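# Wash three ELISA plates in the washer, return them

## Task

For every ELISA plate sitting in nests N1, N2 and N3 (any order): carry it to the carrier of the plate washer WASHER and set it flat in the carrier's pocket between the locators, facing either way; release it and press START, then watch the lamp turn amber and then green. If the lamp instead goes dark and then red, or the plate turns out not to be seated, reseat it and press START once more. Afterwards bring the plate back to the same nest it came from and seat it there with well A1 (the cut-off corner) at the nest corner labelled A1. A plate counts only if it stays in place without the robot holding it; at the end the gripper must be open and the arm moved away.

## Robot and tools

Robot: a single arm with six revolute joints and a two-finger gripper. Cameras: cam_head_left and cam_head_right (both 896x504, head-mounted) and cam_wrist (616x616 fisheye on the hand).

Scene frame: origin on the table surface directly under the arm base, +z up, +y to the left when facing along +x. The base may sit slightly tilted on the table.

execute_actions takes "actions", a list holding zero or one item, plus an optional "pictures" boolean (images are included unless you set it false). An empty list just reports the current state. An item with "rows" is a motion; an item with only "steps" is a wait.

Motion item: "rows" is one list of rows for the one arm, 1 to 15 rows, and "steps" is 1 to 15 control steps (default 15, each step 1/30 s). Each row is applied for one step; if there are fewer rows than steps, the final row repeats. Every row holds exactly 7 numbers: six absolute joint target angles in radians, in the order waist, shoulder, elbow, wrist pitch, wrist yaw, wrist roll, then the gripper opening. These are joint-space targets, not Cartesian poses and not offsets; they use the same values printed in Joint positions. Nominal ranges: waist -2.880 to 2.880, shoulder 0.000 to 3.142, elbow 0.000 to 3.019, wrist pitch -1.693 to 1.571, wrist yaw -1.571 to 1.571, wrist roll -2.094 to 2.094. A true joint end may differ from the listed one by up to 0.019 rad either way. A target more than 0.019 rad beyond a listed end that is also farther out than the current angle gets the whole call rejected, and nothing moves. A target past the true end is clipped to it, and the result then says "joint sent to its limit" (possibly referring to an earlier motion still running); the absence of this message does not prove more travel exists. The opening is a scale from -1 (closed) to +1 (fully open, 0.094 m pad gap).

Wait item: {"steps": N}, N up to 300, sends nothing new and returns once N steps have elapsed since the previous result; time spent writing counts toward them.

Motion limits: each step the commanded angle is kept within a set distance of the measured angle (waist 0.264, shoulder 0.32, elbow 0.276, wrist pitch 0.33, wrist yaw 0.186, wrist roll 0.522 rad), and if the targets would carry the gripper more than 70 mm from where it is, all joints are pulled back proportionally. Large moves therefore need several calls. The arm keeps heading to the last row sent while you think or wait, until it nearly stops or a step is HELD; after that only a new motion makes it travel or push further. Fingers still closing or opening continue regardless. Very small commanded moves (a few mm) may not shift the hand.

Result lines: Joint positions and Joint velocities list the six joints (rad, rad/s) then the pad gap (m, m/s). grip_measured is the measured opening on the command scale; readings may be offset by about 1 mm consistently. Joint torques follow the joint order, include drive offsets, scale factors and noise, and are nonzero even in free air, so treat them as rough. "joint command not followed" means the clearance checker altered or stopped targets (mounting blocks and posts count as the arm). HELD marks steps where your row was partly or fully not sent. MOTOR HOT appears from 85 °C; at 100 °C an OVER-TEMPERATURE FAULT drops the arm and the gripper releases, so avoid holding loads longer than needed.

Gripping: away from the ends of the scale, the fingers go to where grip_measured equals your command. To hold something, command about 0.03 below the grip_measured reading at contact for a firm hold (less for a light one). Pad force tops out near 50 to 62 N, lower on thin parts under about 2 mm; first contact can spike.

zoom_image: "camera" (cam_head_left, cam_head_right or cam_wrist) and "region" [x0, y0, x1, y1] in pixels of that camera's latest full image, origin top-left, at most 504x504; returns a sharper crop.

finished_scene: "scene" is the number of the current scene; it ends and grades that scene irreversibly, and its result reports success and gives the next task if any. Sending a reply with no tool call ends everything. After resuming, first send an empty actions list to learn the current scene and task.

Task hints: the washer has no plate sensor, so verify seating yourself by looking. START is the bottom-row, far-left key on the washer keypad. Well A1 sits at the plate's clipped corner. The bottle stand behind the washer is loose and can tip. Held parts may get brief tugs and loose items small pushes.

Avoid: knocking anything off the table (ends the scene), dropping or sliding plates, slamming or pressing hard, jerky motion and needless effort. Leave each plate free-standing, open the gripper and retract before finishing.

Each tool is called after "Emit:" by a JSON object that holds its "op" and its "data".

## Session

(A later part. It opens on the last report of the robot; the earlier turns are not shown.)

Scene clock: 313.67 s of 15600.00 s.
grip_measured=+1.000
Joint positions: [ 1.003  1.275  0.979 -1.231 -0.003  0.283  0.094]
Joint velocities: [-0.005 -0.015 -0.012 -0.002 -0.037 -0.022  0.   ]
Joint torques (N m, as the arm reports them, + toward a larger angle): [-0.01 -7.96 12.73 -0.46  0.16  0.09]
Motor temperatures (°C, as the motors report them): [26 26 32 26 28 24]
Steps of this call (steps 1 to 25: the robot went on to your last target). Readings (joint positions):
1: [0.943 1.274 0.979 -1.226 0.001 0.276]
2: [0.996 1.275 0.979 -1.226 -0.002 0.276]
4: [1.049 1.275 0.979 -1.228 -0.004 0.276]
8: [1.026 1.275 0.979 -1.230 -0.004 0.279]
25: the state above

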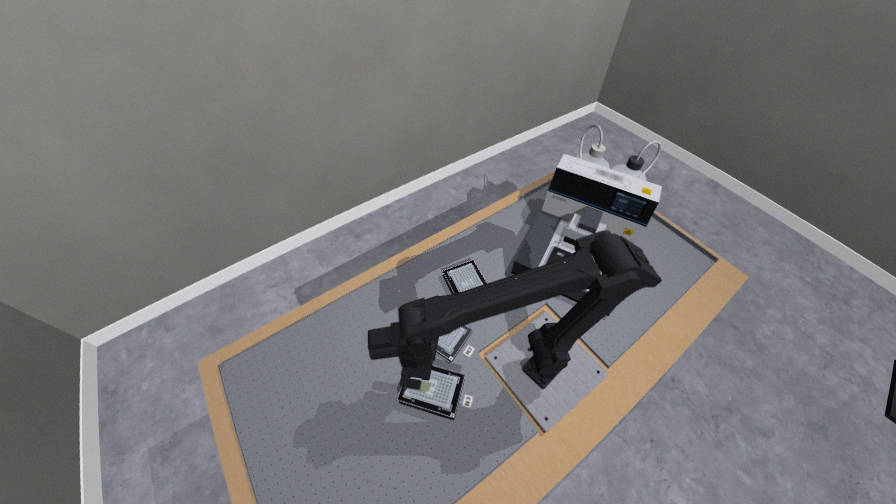

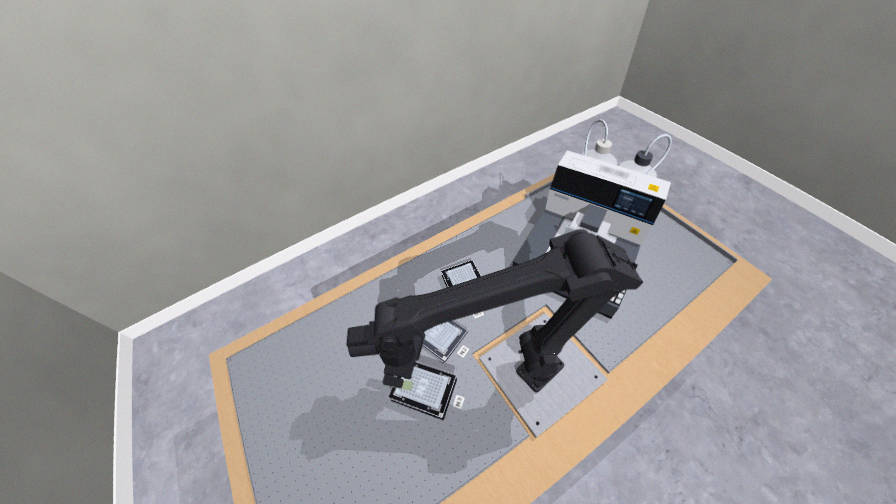

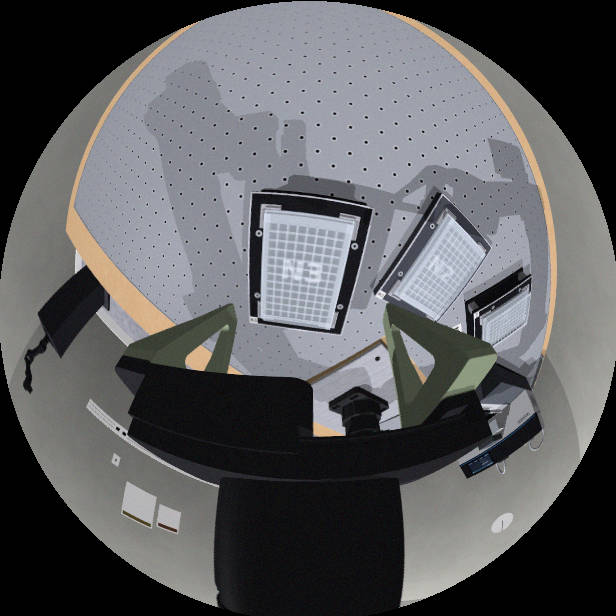

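Emit:
{"op": "execute_actions", "data": {"actions": [{"rows":[[1.02,1.3,0.95,-1.2,0,0.36,1],[1.03,1.31,0.92,-1.16,0,0.42,1],[1.04,1.32,0.89,-1.12,0,0.47,1],[1.04,1.33,0.87,-1.09,0,0.47,1],[1.04,1.34,0.85,-1.07,0,0.47,1]],"steps":15}], "pictures": false}}

Emit:
{"op": "execute_actions", "data": {"actions": [{"steps":10}]}}

Scene clock: 317.00 s of 15600.00 s.
grip_measured=+1.000
Joint positions: [ 1.033  1.341  0.85  -1.08  -0.003  0.445  0.094]
Joint velocities: [-0.005  0.005 -0.022  0.002 -0.037  0.095  0.   ]
Joint torques (N m, as the arm reports them, + toward a larger angle): [ 1.07 -9.89  9.04  0.35  0.17  0.09]
Motor temperatures (°C, as the motors report them): [26 26 32 26 28 24]
Steps of this call (steps 1 to 15: the robot went on to your last target; steps 16 to 85: nothing new was sent; steps 86 to 100: all 15 steps of this action). Readings (joint positions):
86: [1.004 1.275 0.977 -1.226 -0.003 0.293]
87: [1.006 1.275 0.969 -1.209 -0.003 0.313]
89: [1.014 1.279 0.934 -1.152 -0.003 0.363]
93: [1.032 1.320 0.862 -1.091 -0.003 0.416]
100: the state above

Scene clock: 317.33 s of 15600.00 s.
grip_measured=+1.000
Joint positions: [ 1.033  1.341  0.85  -1.079 -0.003  0.452  0.094]
Joint velocities: [-0.005 -0.015 -0.007  0.007  0.022 -0.037  0.   ]
Joint torques (N m, as the arm reports them, + toward a larger angle): [ 0.82 -9.73  9.06  0.32  0.16  0.12]
Motor temperatures (°C, as the motors report them): [26 26 32 26 28 24]
Steps of this call (steps 1 to 10: the robot went on to your last target). Readings (joint positions):
1: [1.033 1.341 0.850 -1.080 -0.003 0.447]
2: [1.033 1.341 0.850 -1.079 -0.003 0.448]
4: [1.033 1.341 0.850 -1.079 -0.003 0.450]
8: [1.033 1.341 0.850 -1.079 -0.003 0.452]
10: the state above

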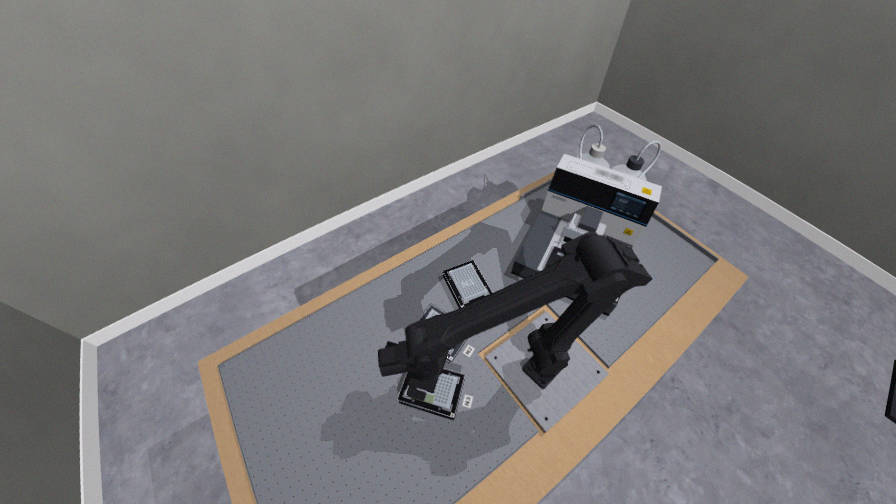

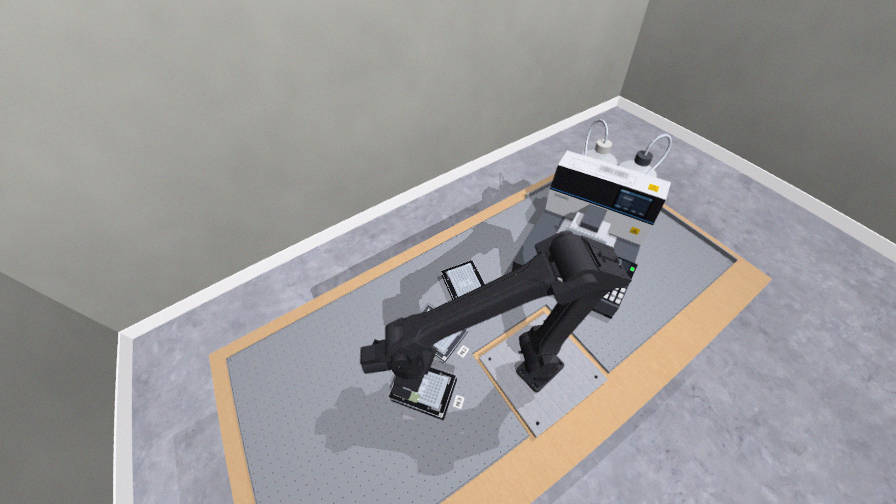

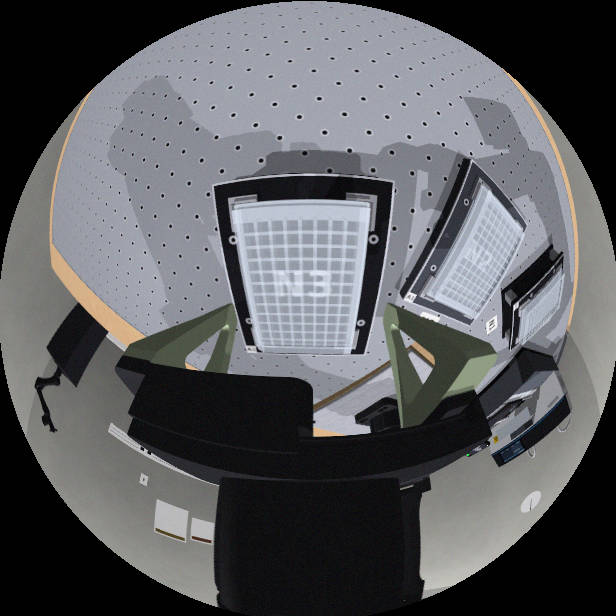

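Emit:
{"op": "execute_actions", "data": {"actions": [{"rows":[[1.04,1.36,0.845,-1.06,0,0.47,1],[1.04,1.368,0.842,-1.05,0,0.47,1],[1.04,1.376,0.84,-1.04,0,0.47,1],[1.04,1.384,0.838,-1.03,0,0.47,1]],"steps":15}]}}

Emit:
{"op": "zoom_image", "data": {"camera": "cam_wrist", "region": [190,170,430,390]}}

Scene clock: 320.97 s of 15600.00 s.
grip_measured=+1.000
Joint positions: [ 1.033  1.369  0.85  -1.04  -0.003  0.453  0.094]
Joint velocities: [-0.005  0.015  0.017 -0.007 -0.051 -0.037  0.   ]
Joint torques (N m, as the arm reports them, + toward a larger angle): [ 0.77 -8.54  7.81  0.39  0.17  0.1 ]
Motor temperatures (°C, as the motors report them): [26 26 32 26 28 24]
Steps of this call (steps 1 to 15: the robot went on to your last target; steps 16 to 90: nothing new was sent; then 0.13 s passed at rest; steps 91 to 105: all 15 steps of this action). Readings (joint positions):
91: [1.033 1.341 0.850 -1.078 -0.003 0.453]
92: [1.033 1.342 0.850 -1.073 -0.003 0.453]
94: [1.033 1.347 0.850 -1.058 -0.003 0.453]
98: [1.033 1.365 0.850 -1.042 -0.003 0.453]
105: the state above

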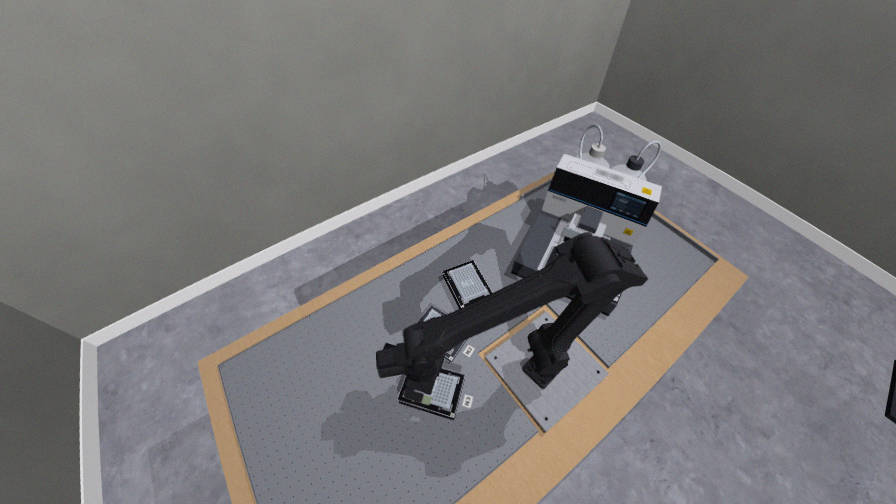

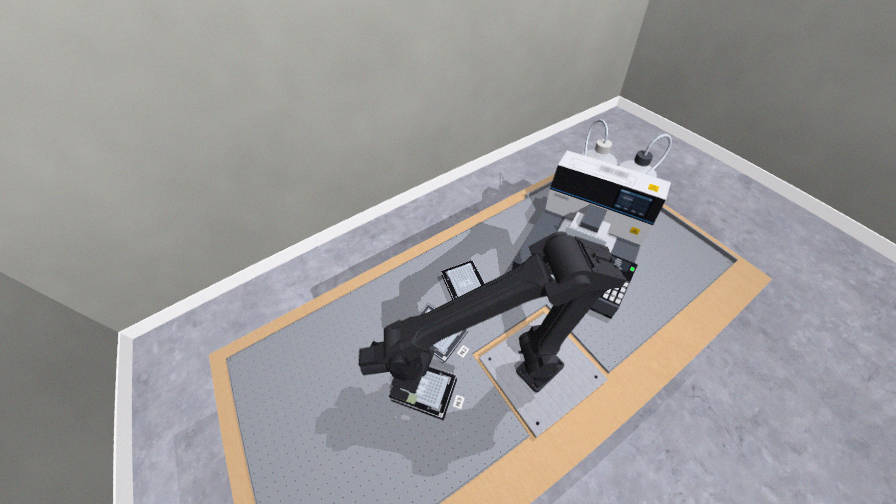

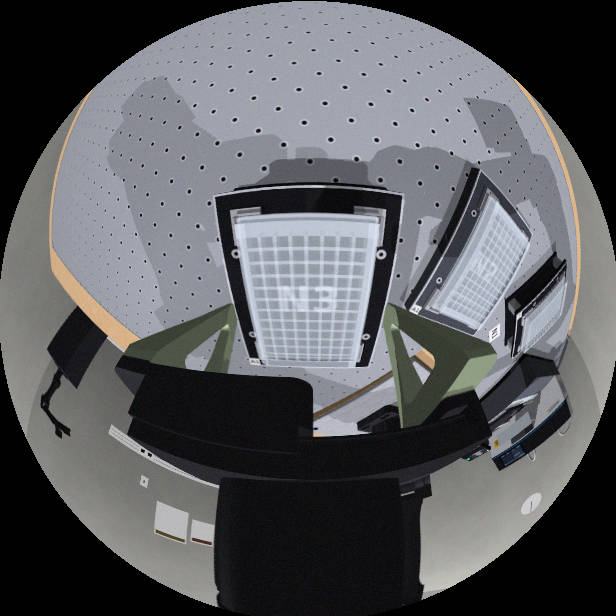

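Region (190, 170, 430, 390) of cam_wrist's 616x616 image, scaled by 2.100, with more detail than that image has; it fills the top 462 rows of this view, and the rest is white.

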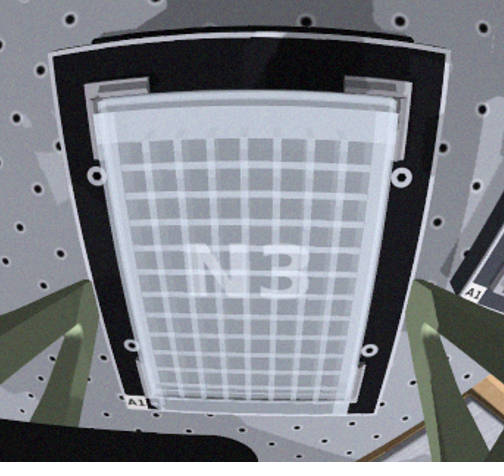

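Emit:
{"op": "execute_actions", "data": {"actions": [{"rows":[[1.047,1.389,0.833,-1.02,0,0.43,1],[1.047,1.394,0.828,-1.01,0,0.43,1],[1.047,1.399,0.823,-1.0,0,0.43,1],[1.047,1.404,0.818,-0.99,0,0.43,1],[1.047,1.409,0.813,-0.98,0,0.43,1],[1.047,1.414,0.808,-0.97,0,0.43,1]],"steps":15}]}}

Scene clock: 323.43 s of 15600.00 s.
grip_measured=+1.000
Joint positions: [ 1.035  1.4    0.817 -0.981 -0.003  0.447  0.094]
Joint velocities: [-0.005 -0.015 -0.002  0.022  0.007  0.022  0.   ]
Joint torques (N m, as the arm reports them, + toward a larger angle): [ 1.12 -8.61  7.66  0.32  0.17 -0.23]
Motor temperatures (°C, as the motors report them): [26 26 32 26 28 24]
Steps of this call (steps 1 to 15: the robot went on to your last target; steps 16 to 59: nothing new was sent; steps 60 to 74: all 15 steps of this action). Readings (joint positions):
60: [1.033 1.369 0.849 -1.039 -0.003 0.452]
61: [1.033 1.369 0.847 -1.033 -0.003 0.451]
63: [1.034 1.371 0.841 -1.016 -0.003 0.450]
67: [1.035 1.389 0.824 -0.986 -0.003 0.448]
74: the state above

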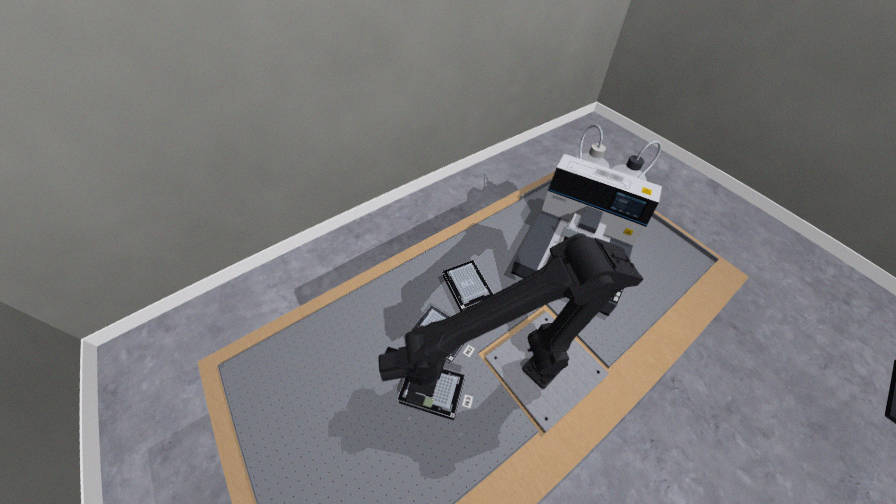

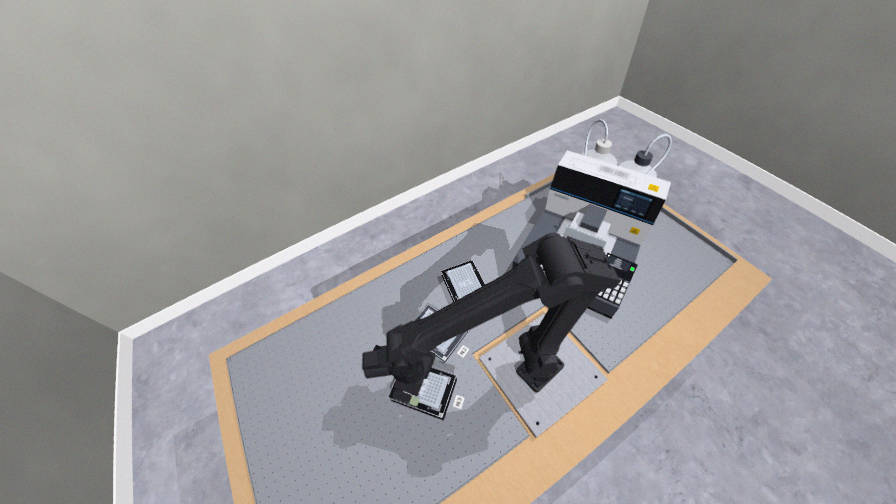

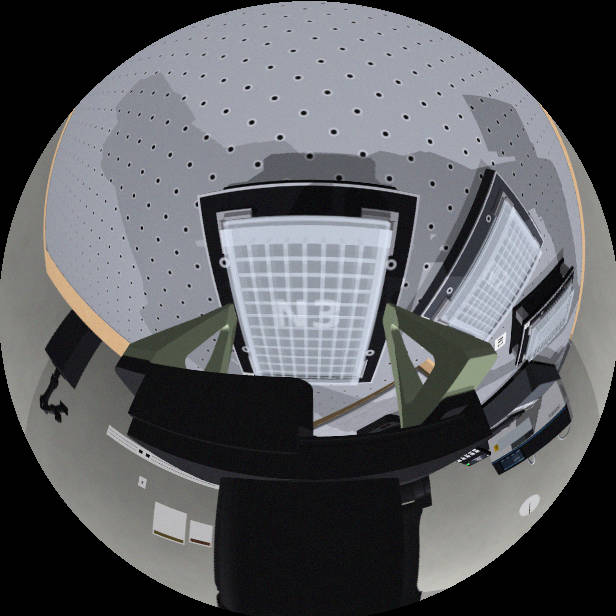

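A bit lower, then grip.

Emit:
{"op": "execute_actions", "data": {"actions": [{"rows":[[1.052,1.418,0.806,-0.96,0,0.43,1],[1.052,1.421,0.803,-0.953,0,0.43,1]],"steps":10}], "pictures": false}}

Emit:
{"op": "execute_actions", "data": {"actions": [{"rows":[[1.052,1.421,0.803,-0.953,0,0.43,0.735]],"steps":15}]}}

Scene clock: 326.17 s of 15600.00 s.
grip_measured=+1.000
Joint positions: [ 1.04   1.401  0.817 -0.963 -0.003  0.447  0.094]
Joint velocities: [-0.015 -0.015 -0.007  0.002 -0.037  0.007  0.   ]
Joint torques (N m, as the arm reports them, + toward a larger angle): [ 1.15 -8.13  7.24  0.34  0.16 -0.24]
Motor temperatures (°C, as the motors report them): [26 26 32 26 28 24]
Steps of this call (steps 1 to 15: the robot went on to your last target; steps 16 to 72: nothing new was sent; steps 73 to 82: all 10 steps of this action). Readings (joint positions):
73: [1.035 1.400 0.817 -0.979 -0.003 0.447]
74: [1.036 1.400 0.817 -0.975 -0.003 0.447]
76: [1.038 1.400 0.817 -0.967 -0.003 0.447]
80: [1.040 1.401 0.817 -0.963 -0.003 0.447]
82: the state above

Scene clock: 326.67 s of 15600.00 s.
grip_measured=+0.745
Joint positions: [ 1.04   1.401  0.815 -0.963  0.004  0.447  0.082]
Joint velocities: [-0.005  0.005 -0.002  0.012 -0.022  0.007  0.   ]
Joint torques (N m, as the arm reports them, + toward a larger angle): [ 1.11 -8.07  7.44  0.34 -0.16 -0.25]
Motor temperatures (°C, as the motors report them): [26 26 32 26 28 24]
Steps of this call (steps 1 to 15: all 15 steps of this action). Readings (joint positions):
1: [1.040 1.401 0.817 -0.963 -0.002 0.447]
2: [1.040 1.401 0.816 -0.963 0.004 0.447]
4: [1.040 1.401 0.815 -0.963 0.004 0.447]
8: [1.040 1.401 0.815 -0.963 0.004 0.447]
15: the state above

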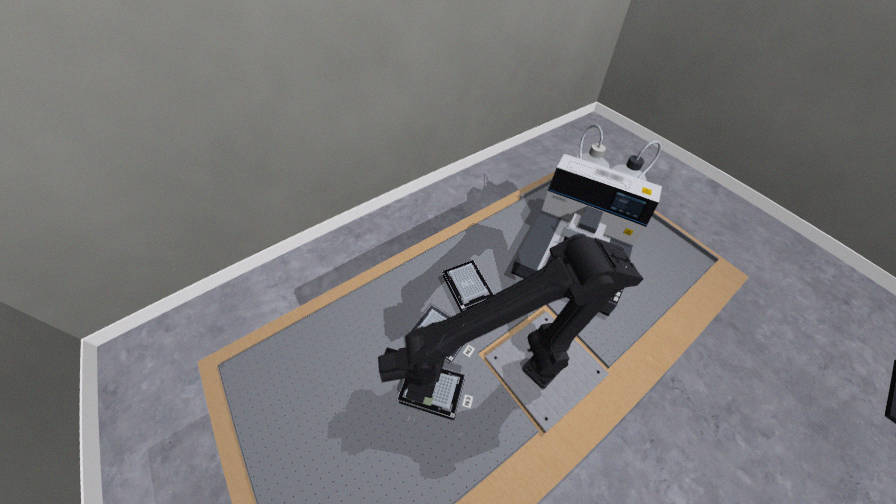

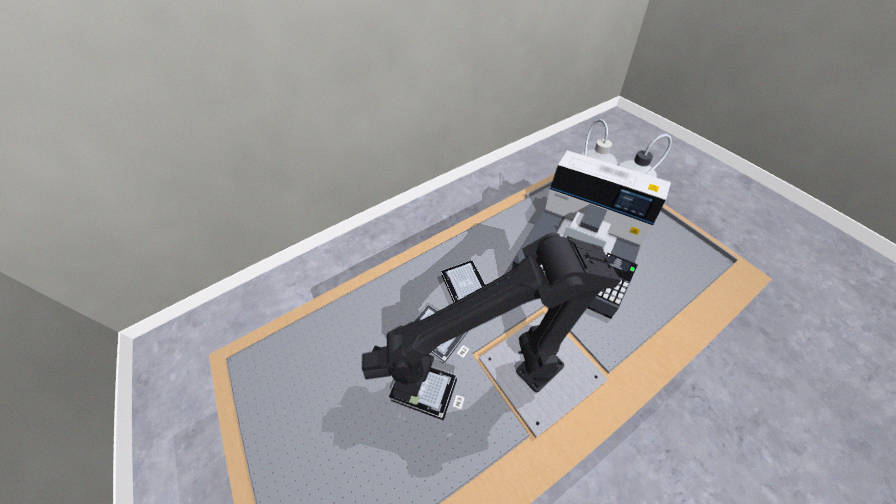

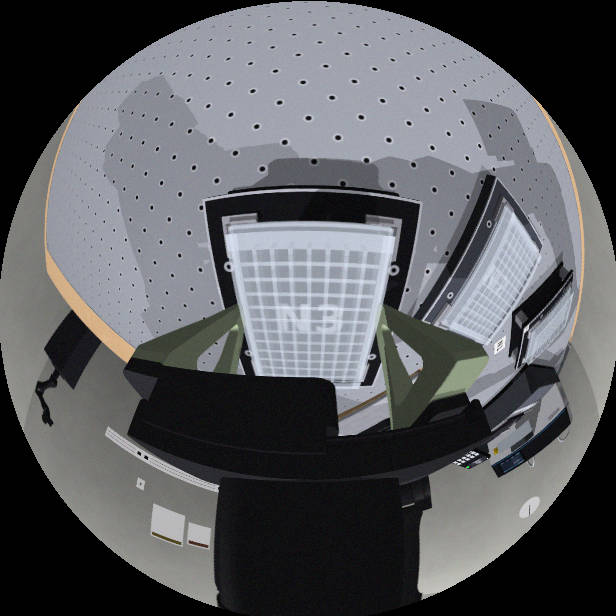

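Emit:
{"op": "execute_actions", "data": {"actions": [{"rows":[[1.05,1.421,0.803,-0.953,0,0.43,1],[1.05,1.421,0.803,-0.953,0,0.43,1],[1.05,1.421,0.803,-0.953,0,0.43,1],[1.05,1.421,0.803,-0.953,0,0.43,1],[1.05,1.421,0.803,-0.953,0,0.43,1],[1.05,1.424,0.799,-0.953,0,0.43,1],[1.05,1.427,0.795,-0.953,0,0.43,1]],"steps":15}], "pictures": false}}

Emit:
{"op": "execute_actions", "data": {"actions": [{"rows":[[1.05,1.425,0.797,-0.953,0,0.43,0.73]],"steps":15}]}}

Scene clock: 330.47 s of 15600.00 s.
grip_measured=+1.000
Joint positions: [ 1.041  1.406  0.807 -0.962  0.004  0.446  0.094]
Joint velocities: [ 0.005 -0.015  0.007 -0.012 -0.051 -0.037  0.   ]
Joint torques (N m, as the arm reports them, + toward a larger angle): [ 0.98 -7.87  7.36  0.19 -0.12 -0.24]
Motor temperatures (°C, as the motors report them): [26 26 31 26 28 24]
Steps of this call (steps 1 to 15: the robot went on to your last target; steps 16 to 90: nothing new was sent; then 0.30 s passed at rest; steps 91 to 105: all 15 steps of this action). Readings (joint positions):
91: [1.040 1.401 0.815 -0.963 0.005 0.447]
92: [1.041 1.401 0.815 -0.963 0.004 0.447]
94: [1.041 1.402 0.815 -0.963 0.004 0.447]
98: [1.041 1.403 0.813 -0.962 0.004 0.447]
105: the state above

Scene clock: 330.97 s of 15600.00 s.
grip_measured=+0.756
Joint positions: [ 1.042  1.406  0.807 -0.96  -0.001  0.446  0.082]
Joint velocities: [ 0.005 -0.005 -0.007  0.002 -0.022 -0.051  0.   ]
Joint torques (N m, as the arm reports them, + toward a larger angle): [ 0.89 -8.22  7.52  0.18  0.06 -0.23]
Motor temperatures (°C, as the motors report them): [26 26 31 26 28 24]
Steps of this call (steps 1 to 15: all 15 steps of this action). Readings (joint positions):
1: [1.041 1.406 0.807 -0.962 0.004 0.446]
2: [1.042 1.406 0.807 -0.960 -0.001 0.446]
4: [1.042 1.406 0.807 -0.960 -0.001 0.446]
8: [1.042 1.406 0.807 -0.960 -0.001 0.446]
15: the state above

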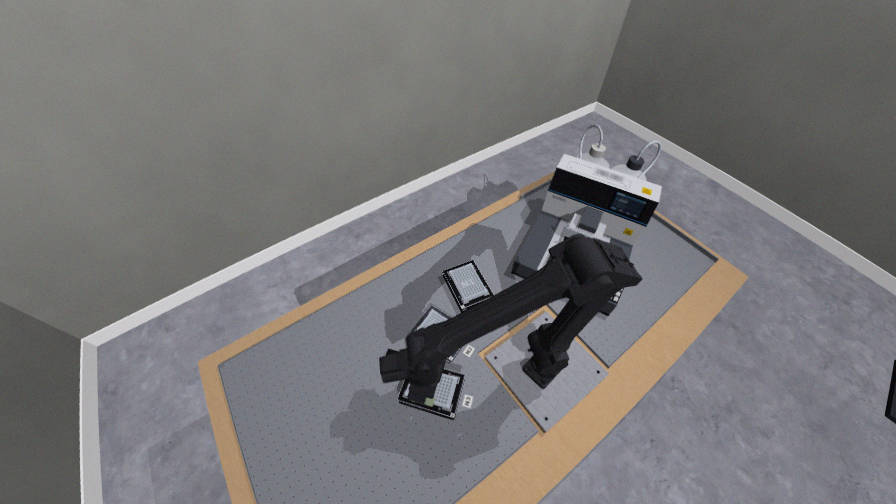

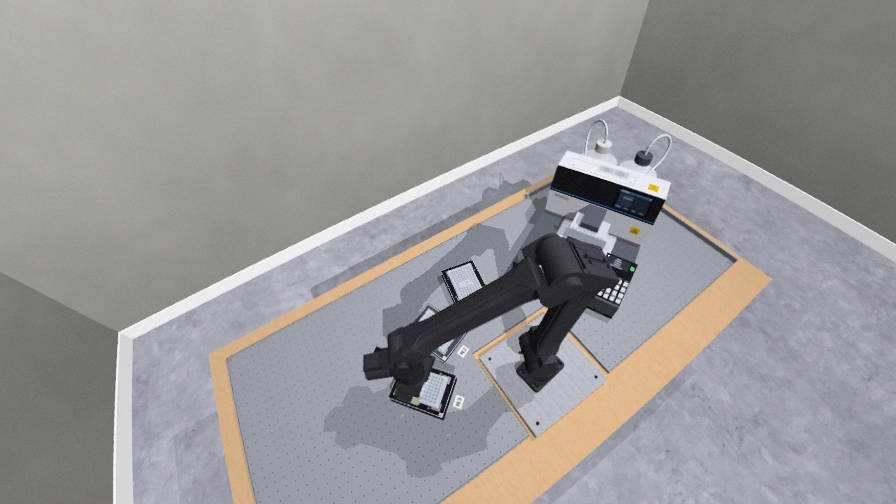

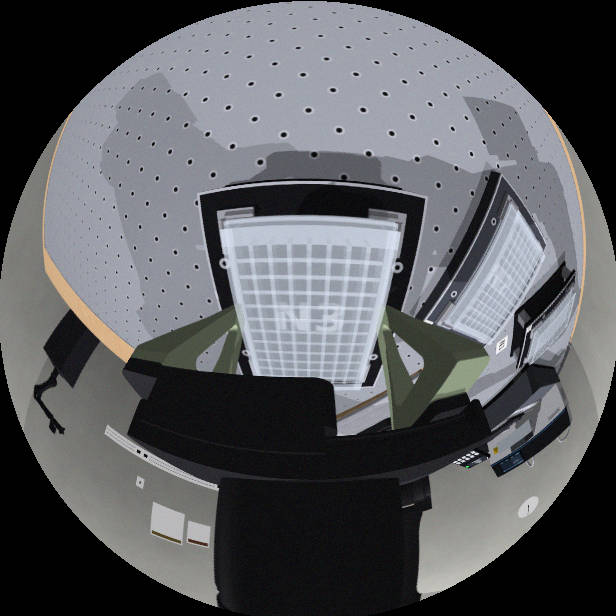

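Emit:
{"op": "execute_actions", "data": {"actions": [{"rows":[[1.05,1.395,0.852,-0.97,0,0.43,0.73],[1.05,1.388,0.86,-0.985,0,0.43,0.73],[1.05,1.381,0.868,-1.0,0,0.43,0.73],[1.05,1.374,0.876,-1.015,0,0.43,0.73],[1.05,1.367,0.884,-1.03,0,0.43,0.73],[1.05,1.355,0.9,-1.06,0,0.43,0.73],[1.05,1.335,0.925,-1.1,0,0.43,0.73],[1.05,1.315,0.95,-1.15,0,0.43,0.73],[1.05,1.29,0.98,-1.2,0,0.43,0.73],[1.05,1.265,1.01,-1.25,0,0.43,0.73],[1.05,1.24,1.04,-1.3,0,0.43,0.73],[1.05,1.22,1.06,-1.35,0,0.43,0.73]],"steps":15}], "pictures": false}}

Emit:
{"op": "execute_actions", "data": {"actions": [{"rows":[[1.02,1.22,1.06,-1.35,0,0.4,0.73],[0.98,1.22,1.06,-1.35,0,0.36,0.73],[0.93,1.22,1.06,-1.35,0,0.3,0.73],[-0.85,1.22,1.06,-1.35,0,-1.457,0.73]],"steps":15}], "pictures": false}}

Emit:
{"op": "execute_actions", "data": {"actions": [{"steps":14}], "pictures": false}}

Emit:
{"op": "execute_actions", "data": {"actions": [{"rows":[[-0.9,1.22,1.06,-1.35,0,-1.457,0.73],[-0.94,1.22,1.06,-1.35,0,-1.457,0.73],[-0.98,1.22,1.06,-1.35,0,-1.457,0.73],[-1.01,1.22,1.06,-1.35,0,-1.457,0.73],[-1.04,1.22,1.06,-1.35,0,-1.457,0.73],[-1.06,1.22,1.06,-1.35,0,-1.457,0.73],[-1.075,1.22,1.06,-1.35,0,-1.457,0.73],[-1.085,1.22,1.06,-1.35,0,-1.457,0.73]],"steps":15}], "pictures": false}}

Emit:
{"op": "execute_actions", "data": {"actions": [{"rows":[[-1.095,1.235,0.99,-1.31,0,-1.457,0.73],[-1.1,1.243,0.97,-1.285,0,-1.457,0.73],[-1.107,1.251,0.95,-1.26,0,-1.457,0.73],[-1.107,1.259,0.93,-1.235,0,-1.457,0.73],[-1.107,1.267,0.91,-1.21,0,-1.457,0.73],[-1.107,1.275,0.893,-1.185,0,-1.457,0.73],[-1.107,1.283,0.877,-1.16,0,-1.457,0.73]],"steps":15}], "pictures": false}}

Emit:
{"op": "execute_actions", "data": {"actions": [{"steps":8}]}}

Scene clock: 340.63 s of 15600.00 s.
grip_measured=+0.756
Joint positions: [ 1.042  1.247  0.994 -1.312 -0.001  0.446  0.082]
Joint velocities: [-0.005 -0.581  0.549 -0.462  0.007 -0.051 -0.   ]
Joint torques (N m, as the arm reports them, + toward a larger angle): [ 0.85 -8.13 13.03 -0.34  0.06 -0.23]
Motor temperatures (°C, as the motors report them): [26 26 31 26 28 24]
Steps of this call (steps 1 to 15: the robot went on to your last target; steps 16 to 90: nothing new was sent; then 6.17 s passed at rest; steps 91 to 105: all 15 steps of this action). Readings (joint positions):
91: [1.042 1.406 0.807 -0.960 -0.001 0.446]
92: [1.042 1.406 0.808 -0.963 -0.001 0.446]
94: [1.042 1.405 0.815 -0.979 -0.001 0.446]
98: [1.042 1.380 0.851 -1.071 -0.001 0.446]
105: the state above

Scene clock: 341.13 s of 15600.00 s.
grip_measured=+0.756
Joint positions: [ 0.229  1.21   1.032 -1.334 -0.003 -0.485  0.082]
Joint velocities: [-2.203 -0.005  0.007  0.012 -0.022 -2.073 -0.   ]
Joint torques (N m, as the arm reports them, + toward a larger angle): [ 0.61 -7.95 12.05 -0.62  0.07 -0.19]
Motor temperatures (°C, as the motors report them): [26 26 31 26 28 24]
Steps of this call (steps 1 to 15: all 15 steps of this action). Readings (joint positions):
1: [1.041 1.228 1.010 -1.324 -0.001 0.441]
2: [1.037 1.214 1.022 -1.330 -0.001 0.429]
4: [0.992 1.199 1.032 -1.334 -0.004 0.339]
8: [0.750 1.204 1.032 -1.334 -0.004 0.038]
15: the state above

Scene clock: 341.60 s of 15600.00 s.
grip_measured=+0.756
Joint positions: [-0.814  1.21   1.032 -1.334  0.001 -1.316  0.083]
Joint velocities: [-1.705 -0.015  0.002 -0.007  0.051 -0.857 -0.   ]
Joint torques (N m, as the arm reports them, + toward a larger angle): [ 4.33 -7.75 12.67 -0.79 -0.26 -0.27]
Motor temperatures (°C, as the motors report them): [26 26 31 26 28 24]
Steps of this call (steps 1 to 14: the robot went on to your last target). Readings (joint positions):
1: [0.154 1.210 1.032 -1.334 -0.003 -0.559]
2: [0.079 1.210 1.032 -1.334 -0.003 -0.633]
4: [-0.072 1.210 1.032 -1.334 -0.002 -0.782]
8: [-0.375 1.210 1.032 -1.334 -0.002 -1.071]
14: the state above

Scene clock: 342.10 s of 15600.00 s.
grip_measured=+0.756
Joint positions: [-1.09   1.21   1.032 -1.341  0.002 -1.435  0.083]
Joint velocities: [-0.005 -0.015 -0.002 -0.017  0.022 -0.022  0.   ]
Joint torques (N m, as the arm reports them, + toward a larger angle): [-0.25 -7.53 12.74 -0.48 -0.14 -0.23]
Motor temperatures (°C, as the motors report them): [26 26 31 26 28 24]
Steps of this call (steps 1 to 15: all 15 steps of this action). Readings (joint positions):
1: [-0.866 1.210 1.032 -1.335 0.002 -1.340]
2: [-0.907 1.210 1.032 -1.337 0.002 -1.360]
4: [-0.970 1.210 1.032 -1.339 0.002 -1.388]
8: [-1.062 1.210 1.032 -1.340 0.002 -1.419]
15: the state above

Scene clock: 342.60 s of 15600.00 s.
grip_measured=+0.756
Joint positions: [-1.095  1.287  0.876 -1.17   0.002 -1.44   0.083]
Joint velocities: [-0.005  0.005 -0.002  0.032 -0.066 -0.037 -0.   ]
Joint torques (N m, as the arm reports them, + toward a larger angle): [-0.92 -9.43  9.3   0.08 -0.15 -0.24]
Motor temperatures (°C, as the motors report them): [26 26 31 26 28 24]
Steps of this call (steps 1 to 15: all 15 steps of this action). Readings (joint positions):
1: [-1.090 1.210 1.028 -1.335 0.002 -1.436]
2: [-1.090 1.210 1.019 -1.322 0.002 -1.437]
4: [-1.091 1.215 0.985 -1.283 0.002 -1.438]
8: [-1.095 1.253 0.903 -1.197 0.002 -1.439]
15: the state above

Scene clock: 342.87 s of 15600.00 s.
grip_measured=+0.756
Joint positions: [-1.095  1.287  0.876 -1.169  0.002 -1.44   0.083]
Joint velocities: [-0.005 -0.005 -0.012  0.002 -0.051 -0.037  0.   ]
Joint torques (N m, as the arm reports them, + toward a larger angle): [-1.01 -9.24  9.33  0.19 -0.15 -0.24]
Motor temperatures (°C, as the motors report them): [26 26 31 26 28 24]
Steps of this call (steps 1 to 8: the robot went on to your last target). Readings (joint positions):
1: [-1.095 1.287 0.876 -1.170 0.002 -1.440]
2: [-1.095 1.287 0.876 -1.170 0.002 -1.440]
4: [-1.095 1.287 0.876 -1.169 0.002 -1.440]
8: the state above

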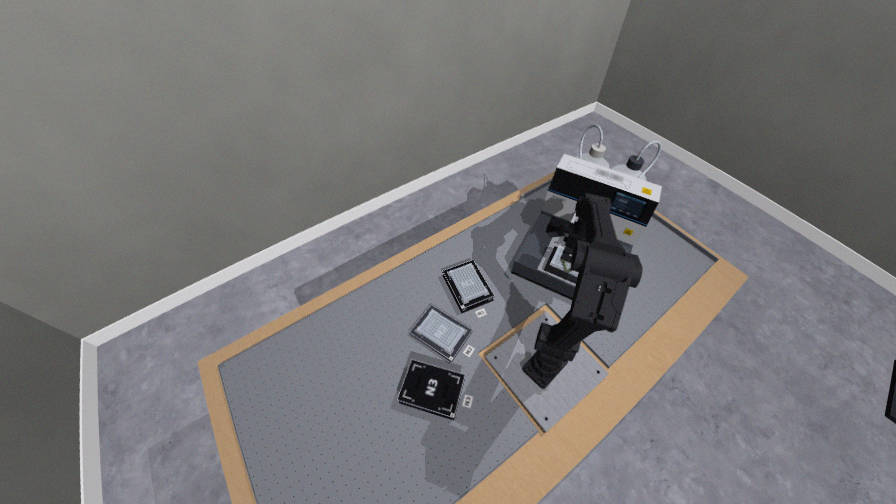

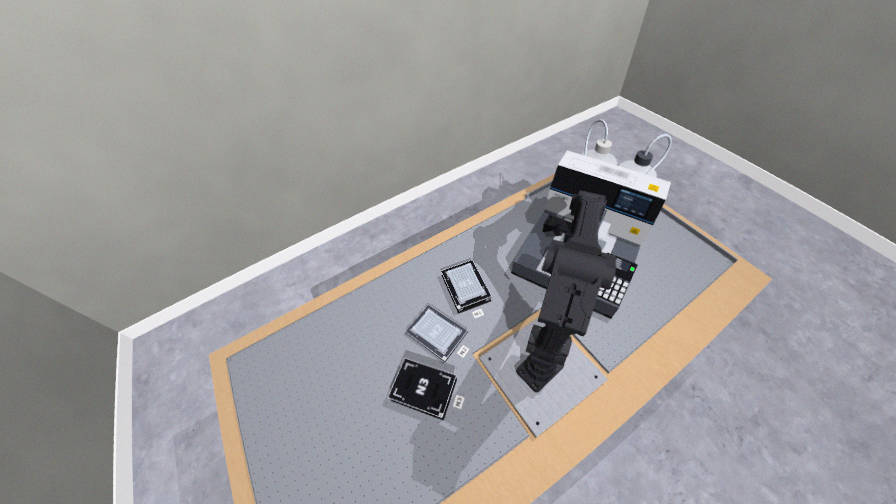

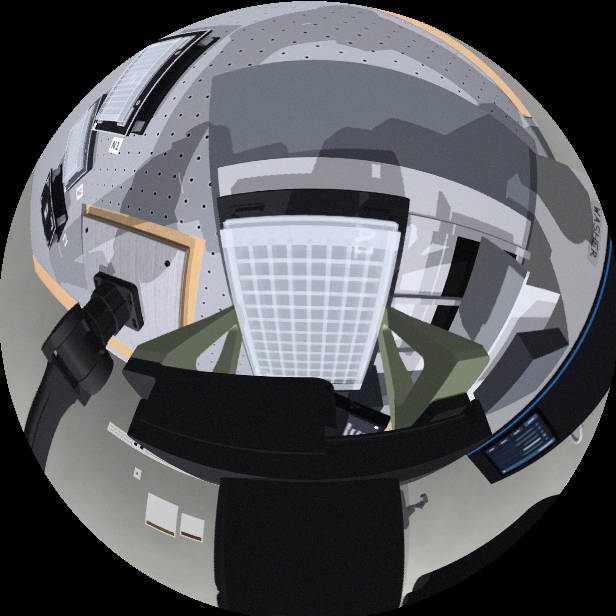

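Emit:
{"op": "execute_actions", "data": {"actions": [{"rows":[[-1.11,1.29,0.872,-1.145,0,-1.457,0.73],[-1.11,1.295,0.868,-1.135,0,-1.457,0.73],[-1.11,1.3,0.864,-1.13,0,-1.457,0.73],[-1.11,1.302,0.858,-1.124,0,-1.457,0.73],[-1.11,1.304,0.852,-1.118,0,-1.457,0.73],[-1.11,1.306,0.846,-1.112,0,-1.457,0.73],[-1.11,1.308,0.84,-1.106,0,-1.457,0.73],[-1.11,1.31,0.835,-1.10,0,-1.457,0.73],[-1.11,1.312,0.831,-1.10,0,-1.457,0.73]],"steps":15}]}}

Scene clock: 345.47 s of 15600.00 s.
grip_measured=+0.756
Joint positions: [-1.098  1.293  0.844 -1.109  0.002 -1.442  0.083]
Joint velocities: [-0.005  0.005 -0.007 -0.012 -0.007 -0.037 -0.001]
Joint torques (N m, as the arm reports them, + toward a larger angle): [-1.14 -6.73  8.    0.28 -0.15 -0.22]
Motor temperatures (°C, as the motors report them): [26 26 31 26 28 24]
Steps of this call (steps 1 to 15: the robot went on to your last target; steps 16 to 63: nothing new was sent; steps 64 to 78: all 15 steps of this action). Readings (joint positions):
64: [-1.096 1.287 0.876 -1.166 0.002 -1.440]
65: [-1.096 1.287 0.876 -1.161 0.002 -1.440]
67: [-1.097 1.287 0.876 -1.146 0.002 -1.440]
71: [-1.098 1.287 0.860 -1.119 0.002 -1.440]
78: the state above

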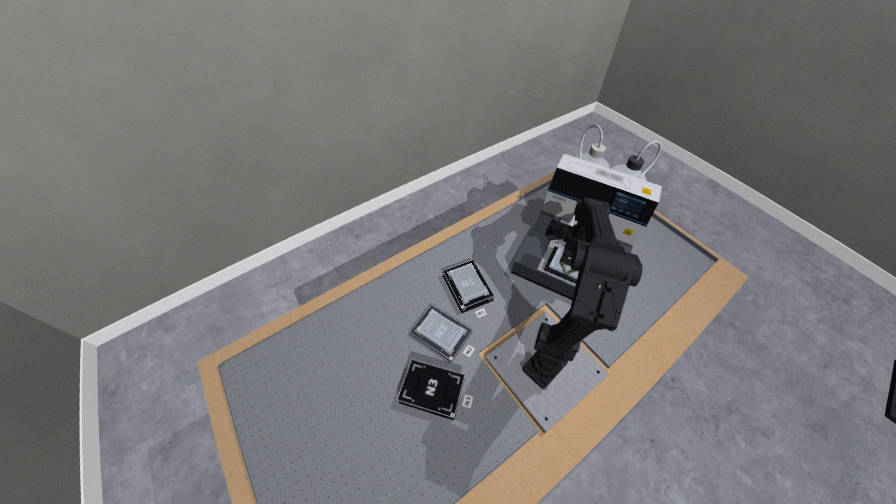

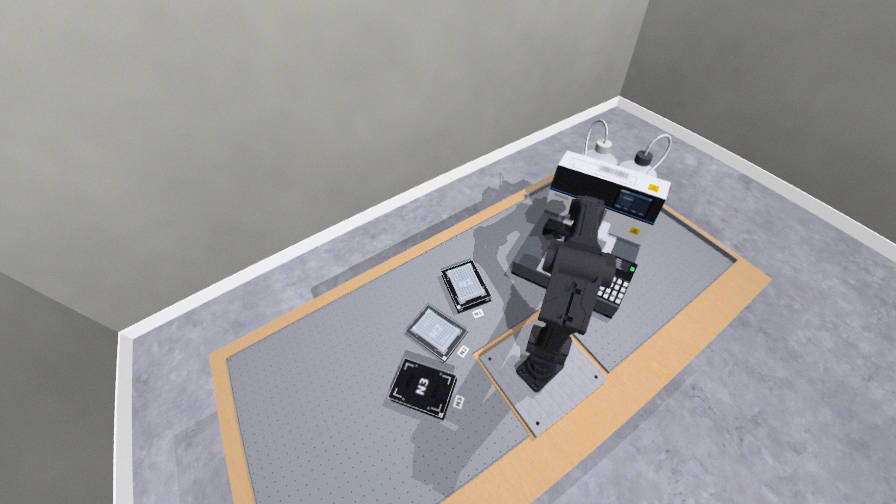

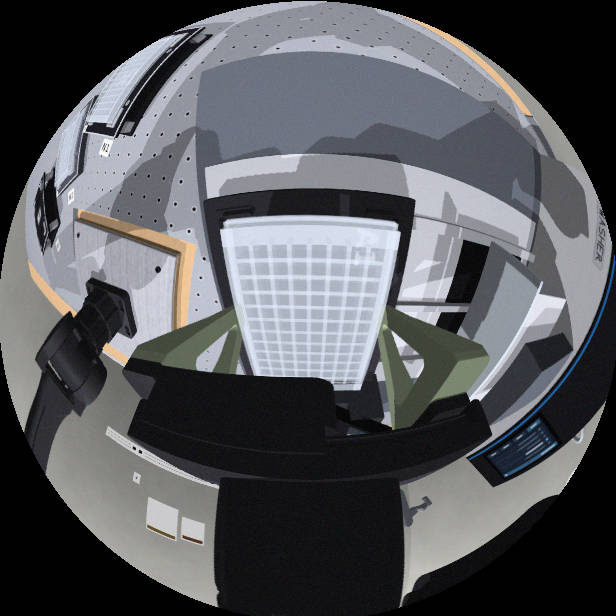

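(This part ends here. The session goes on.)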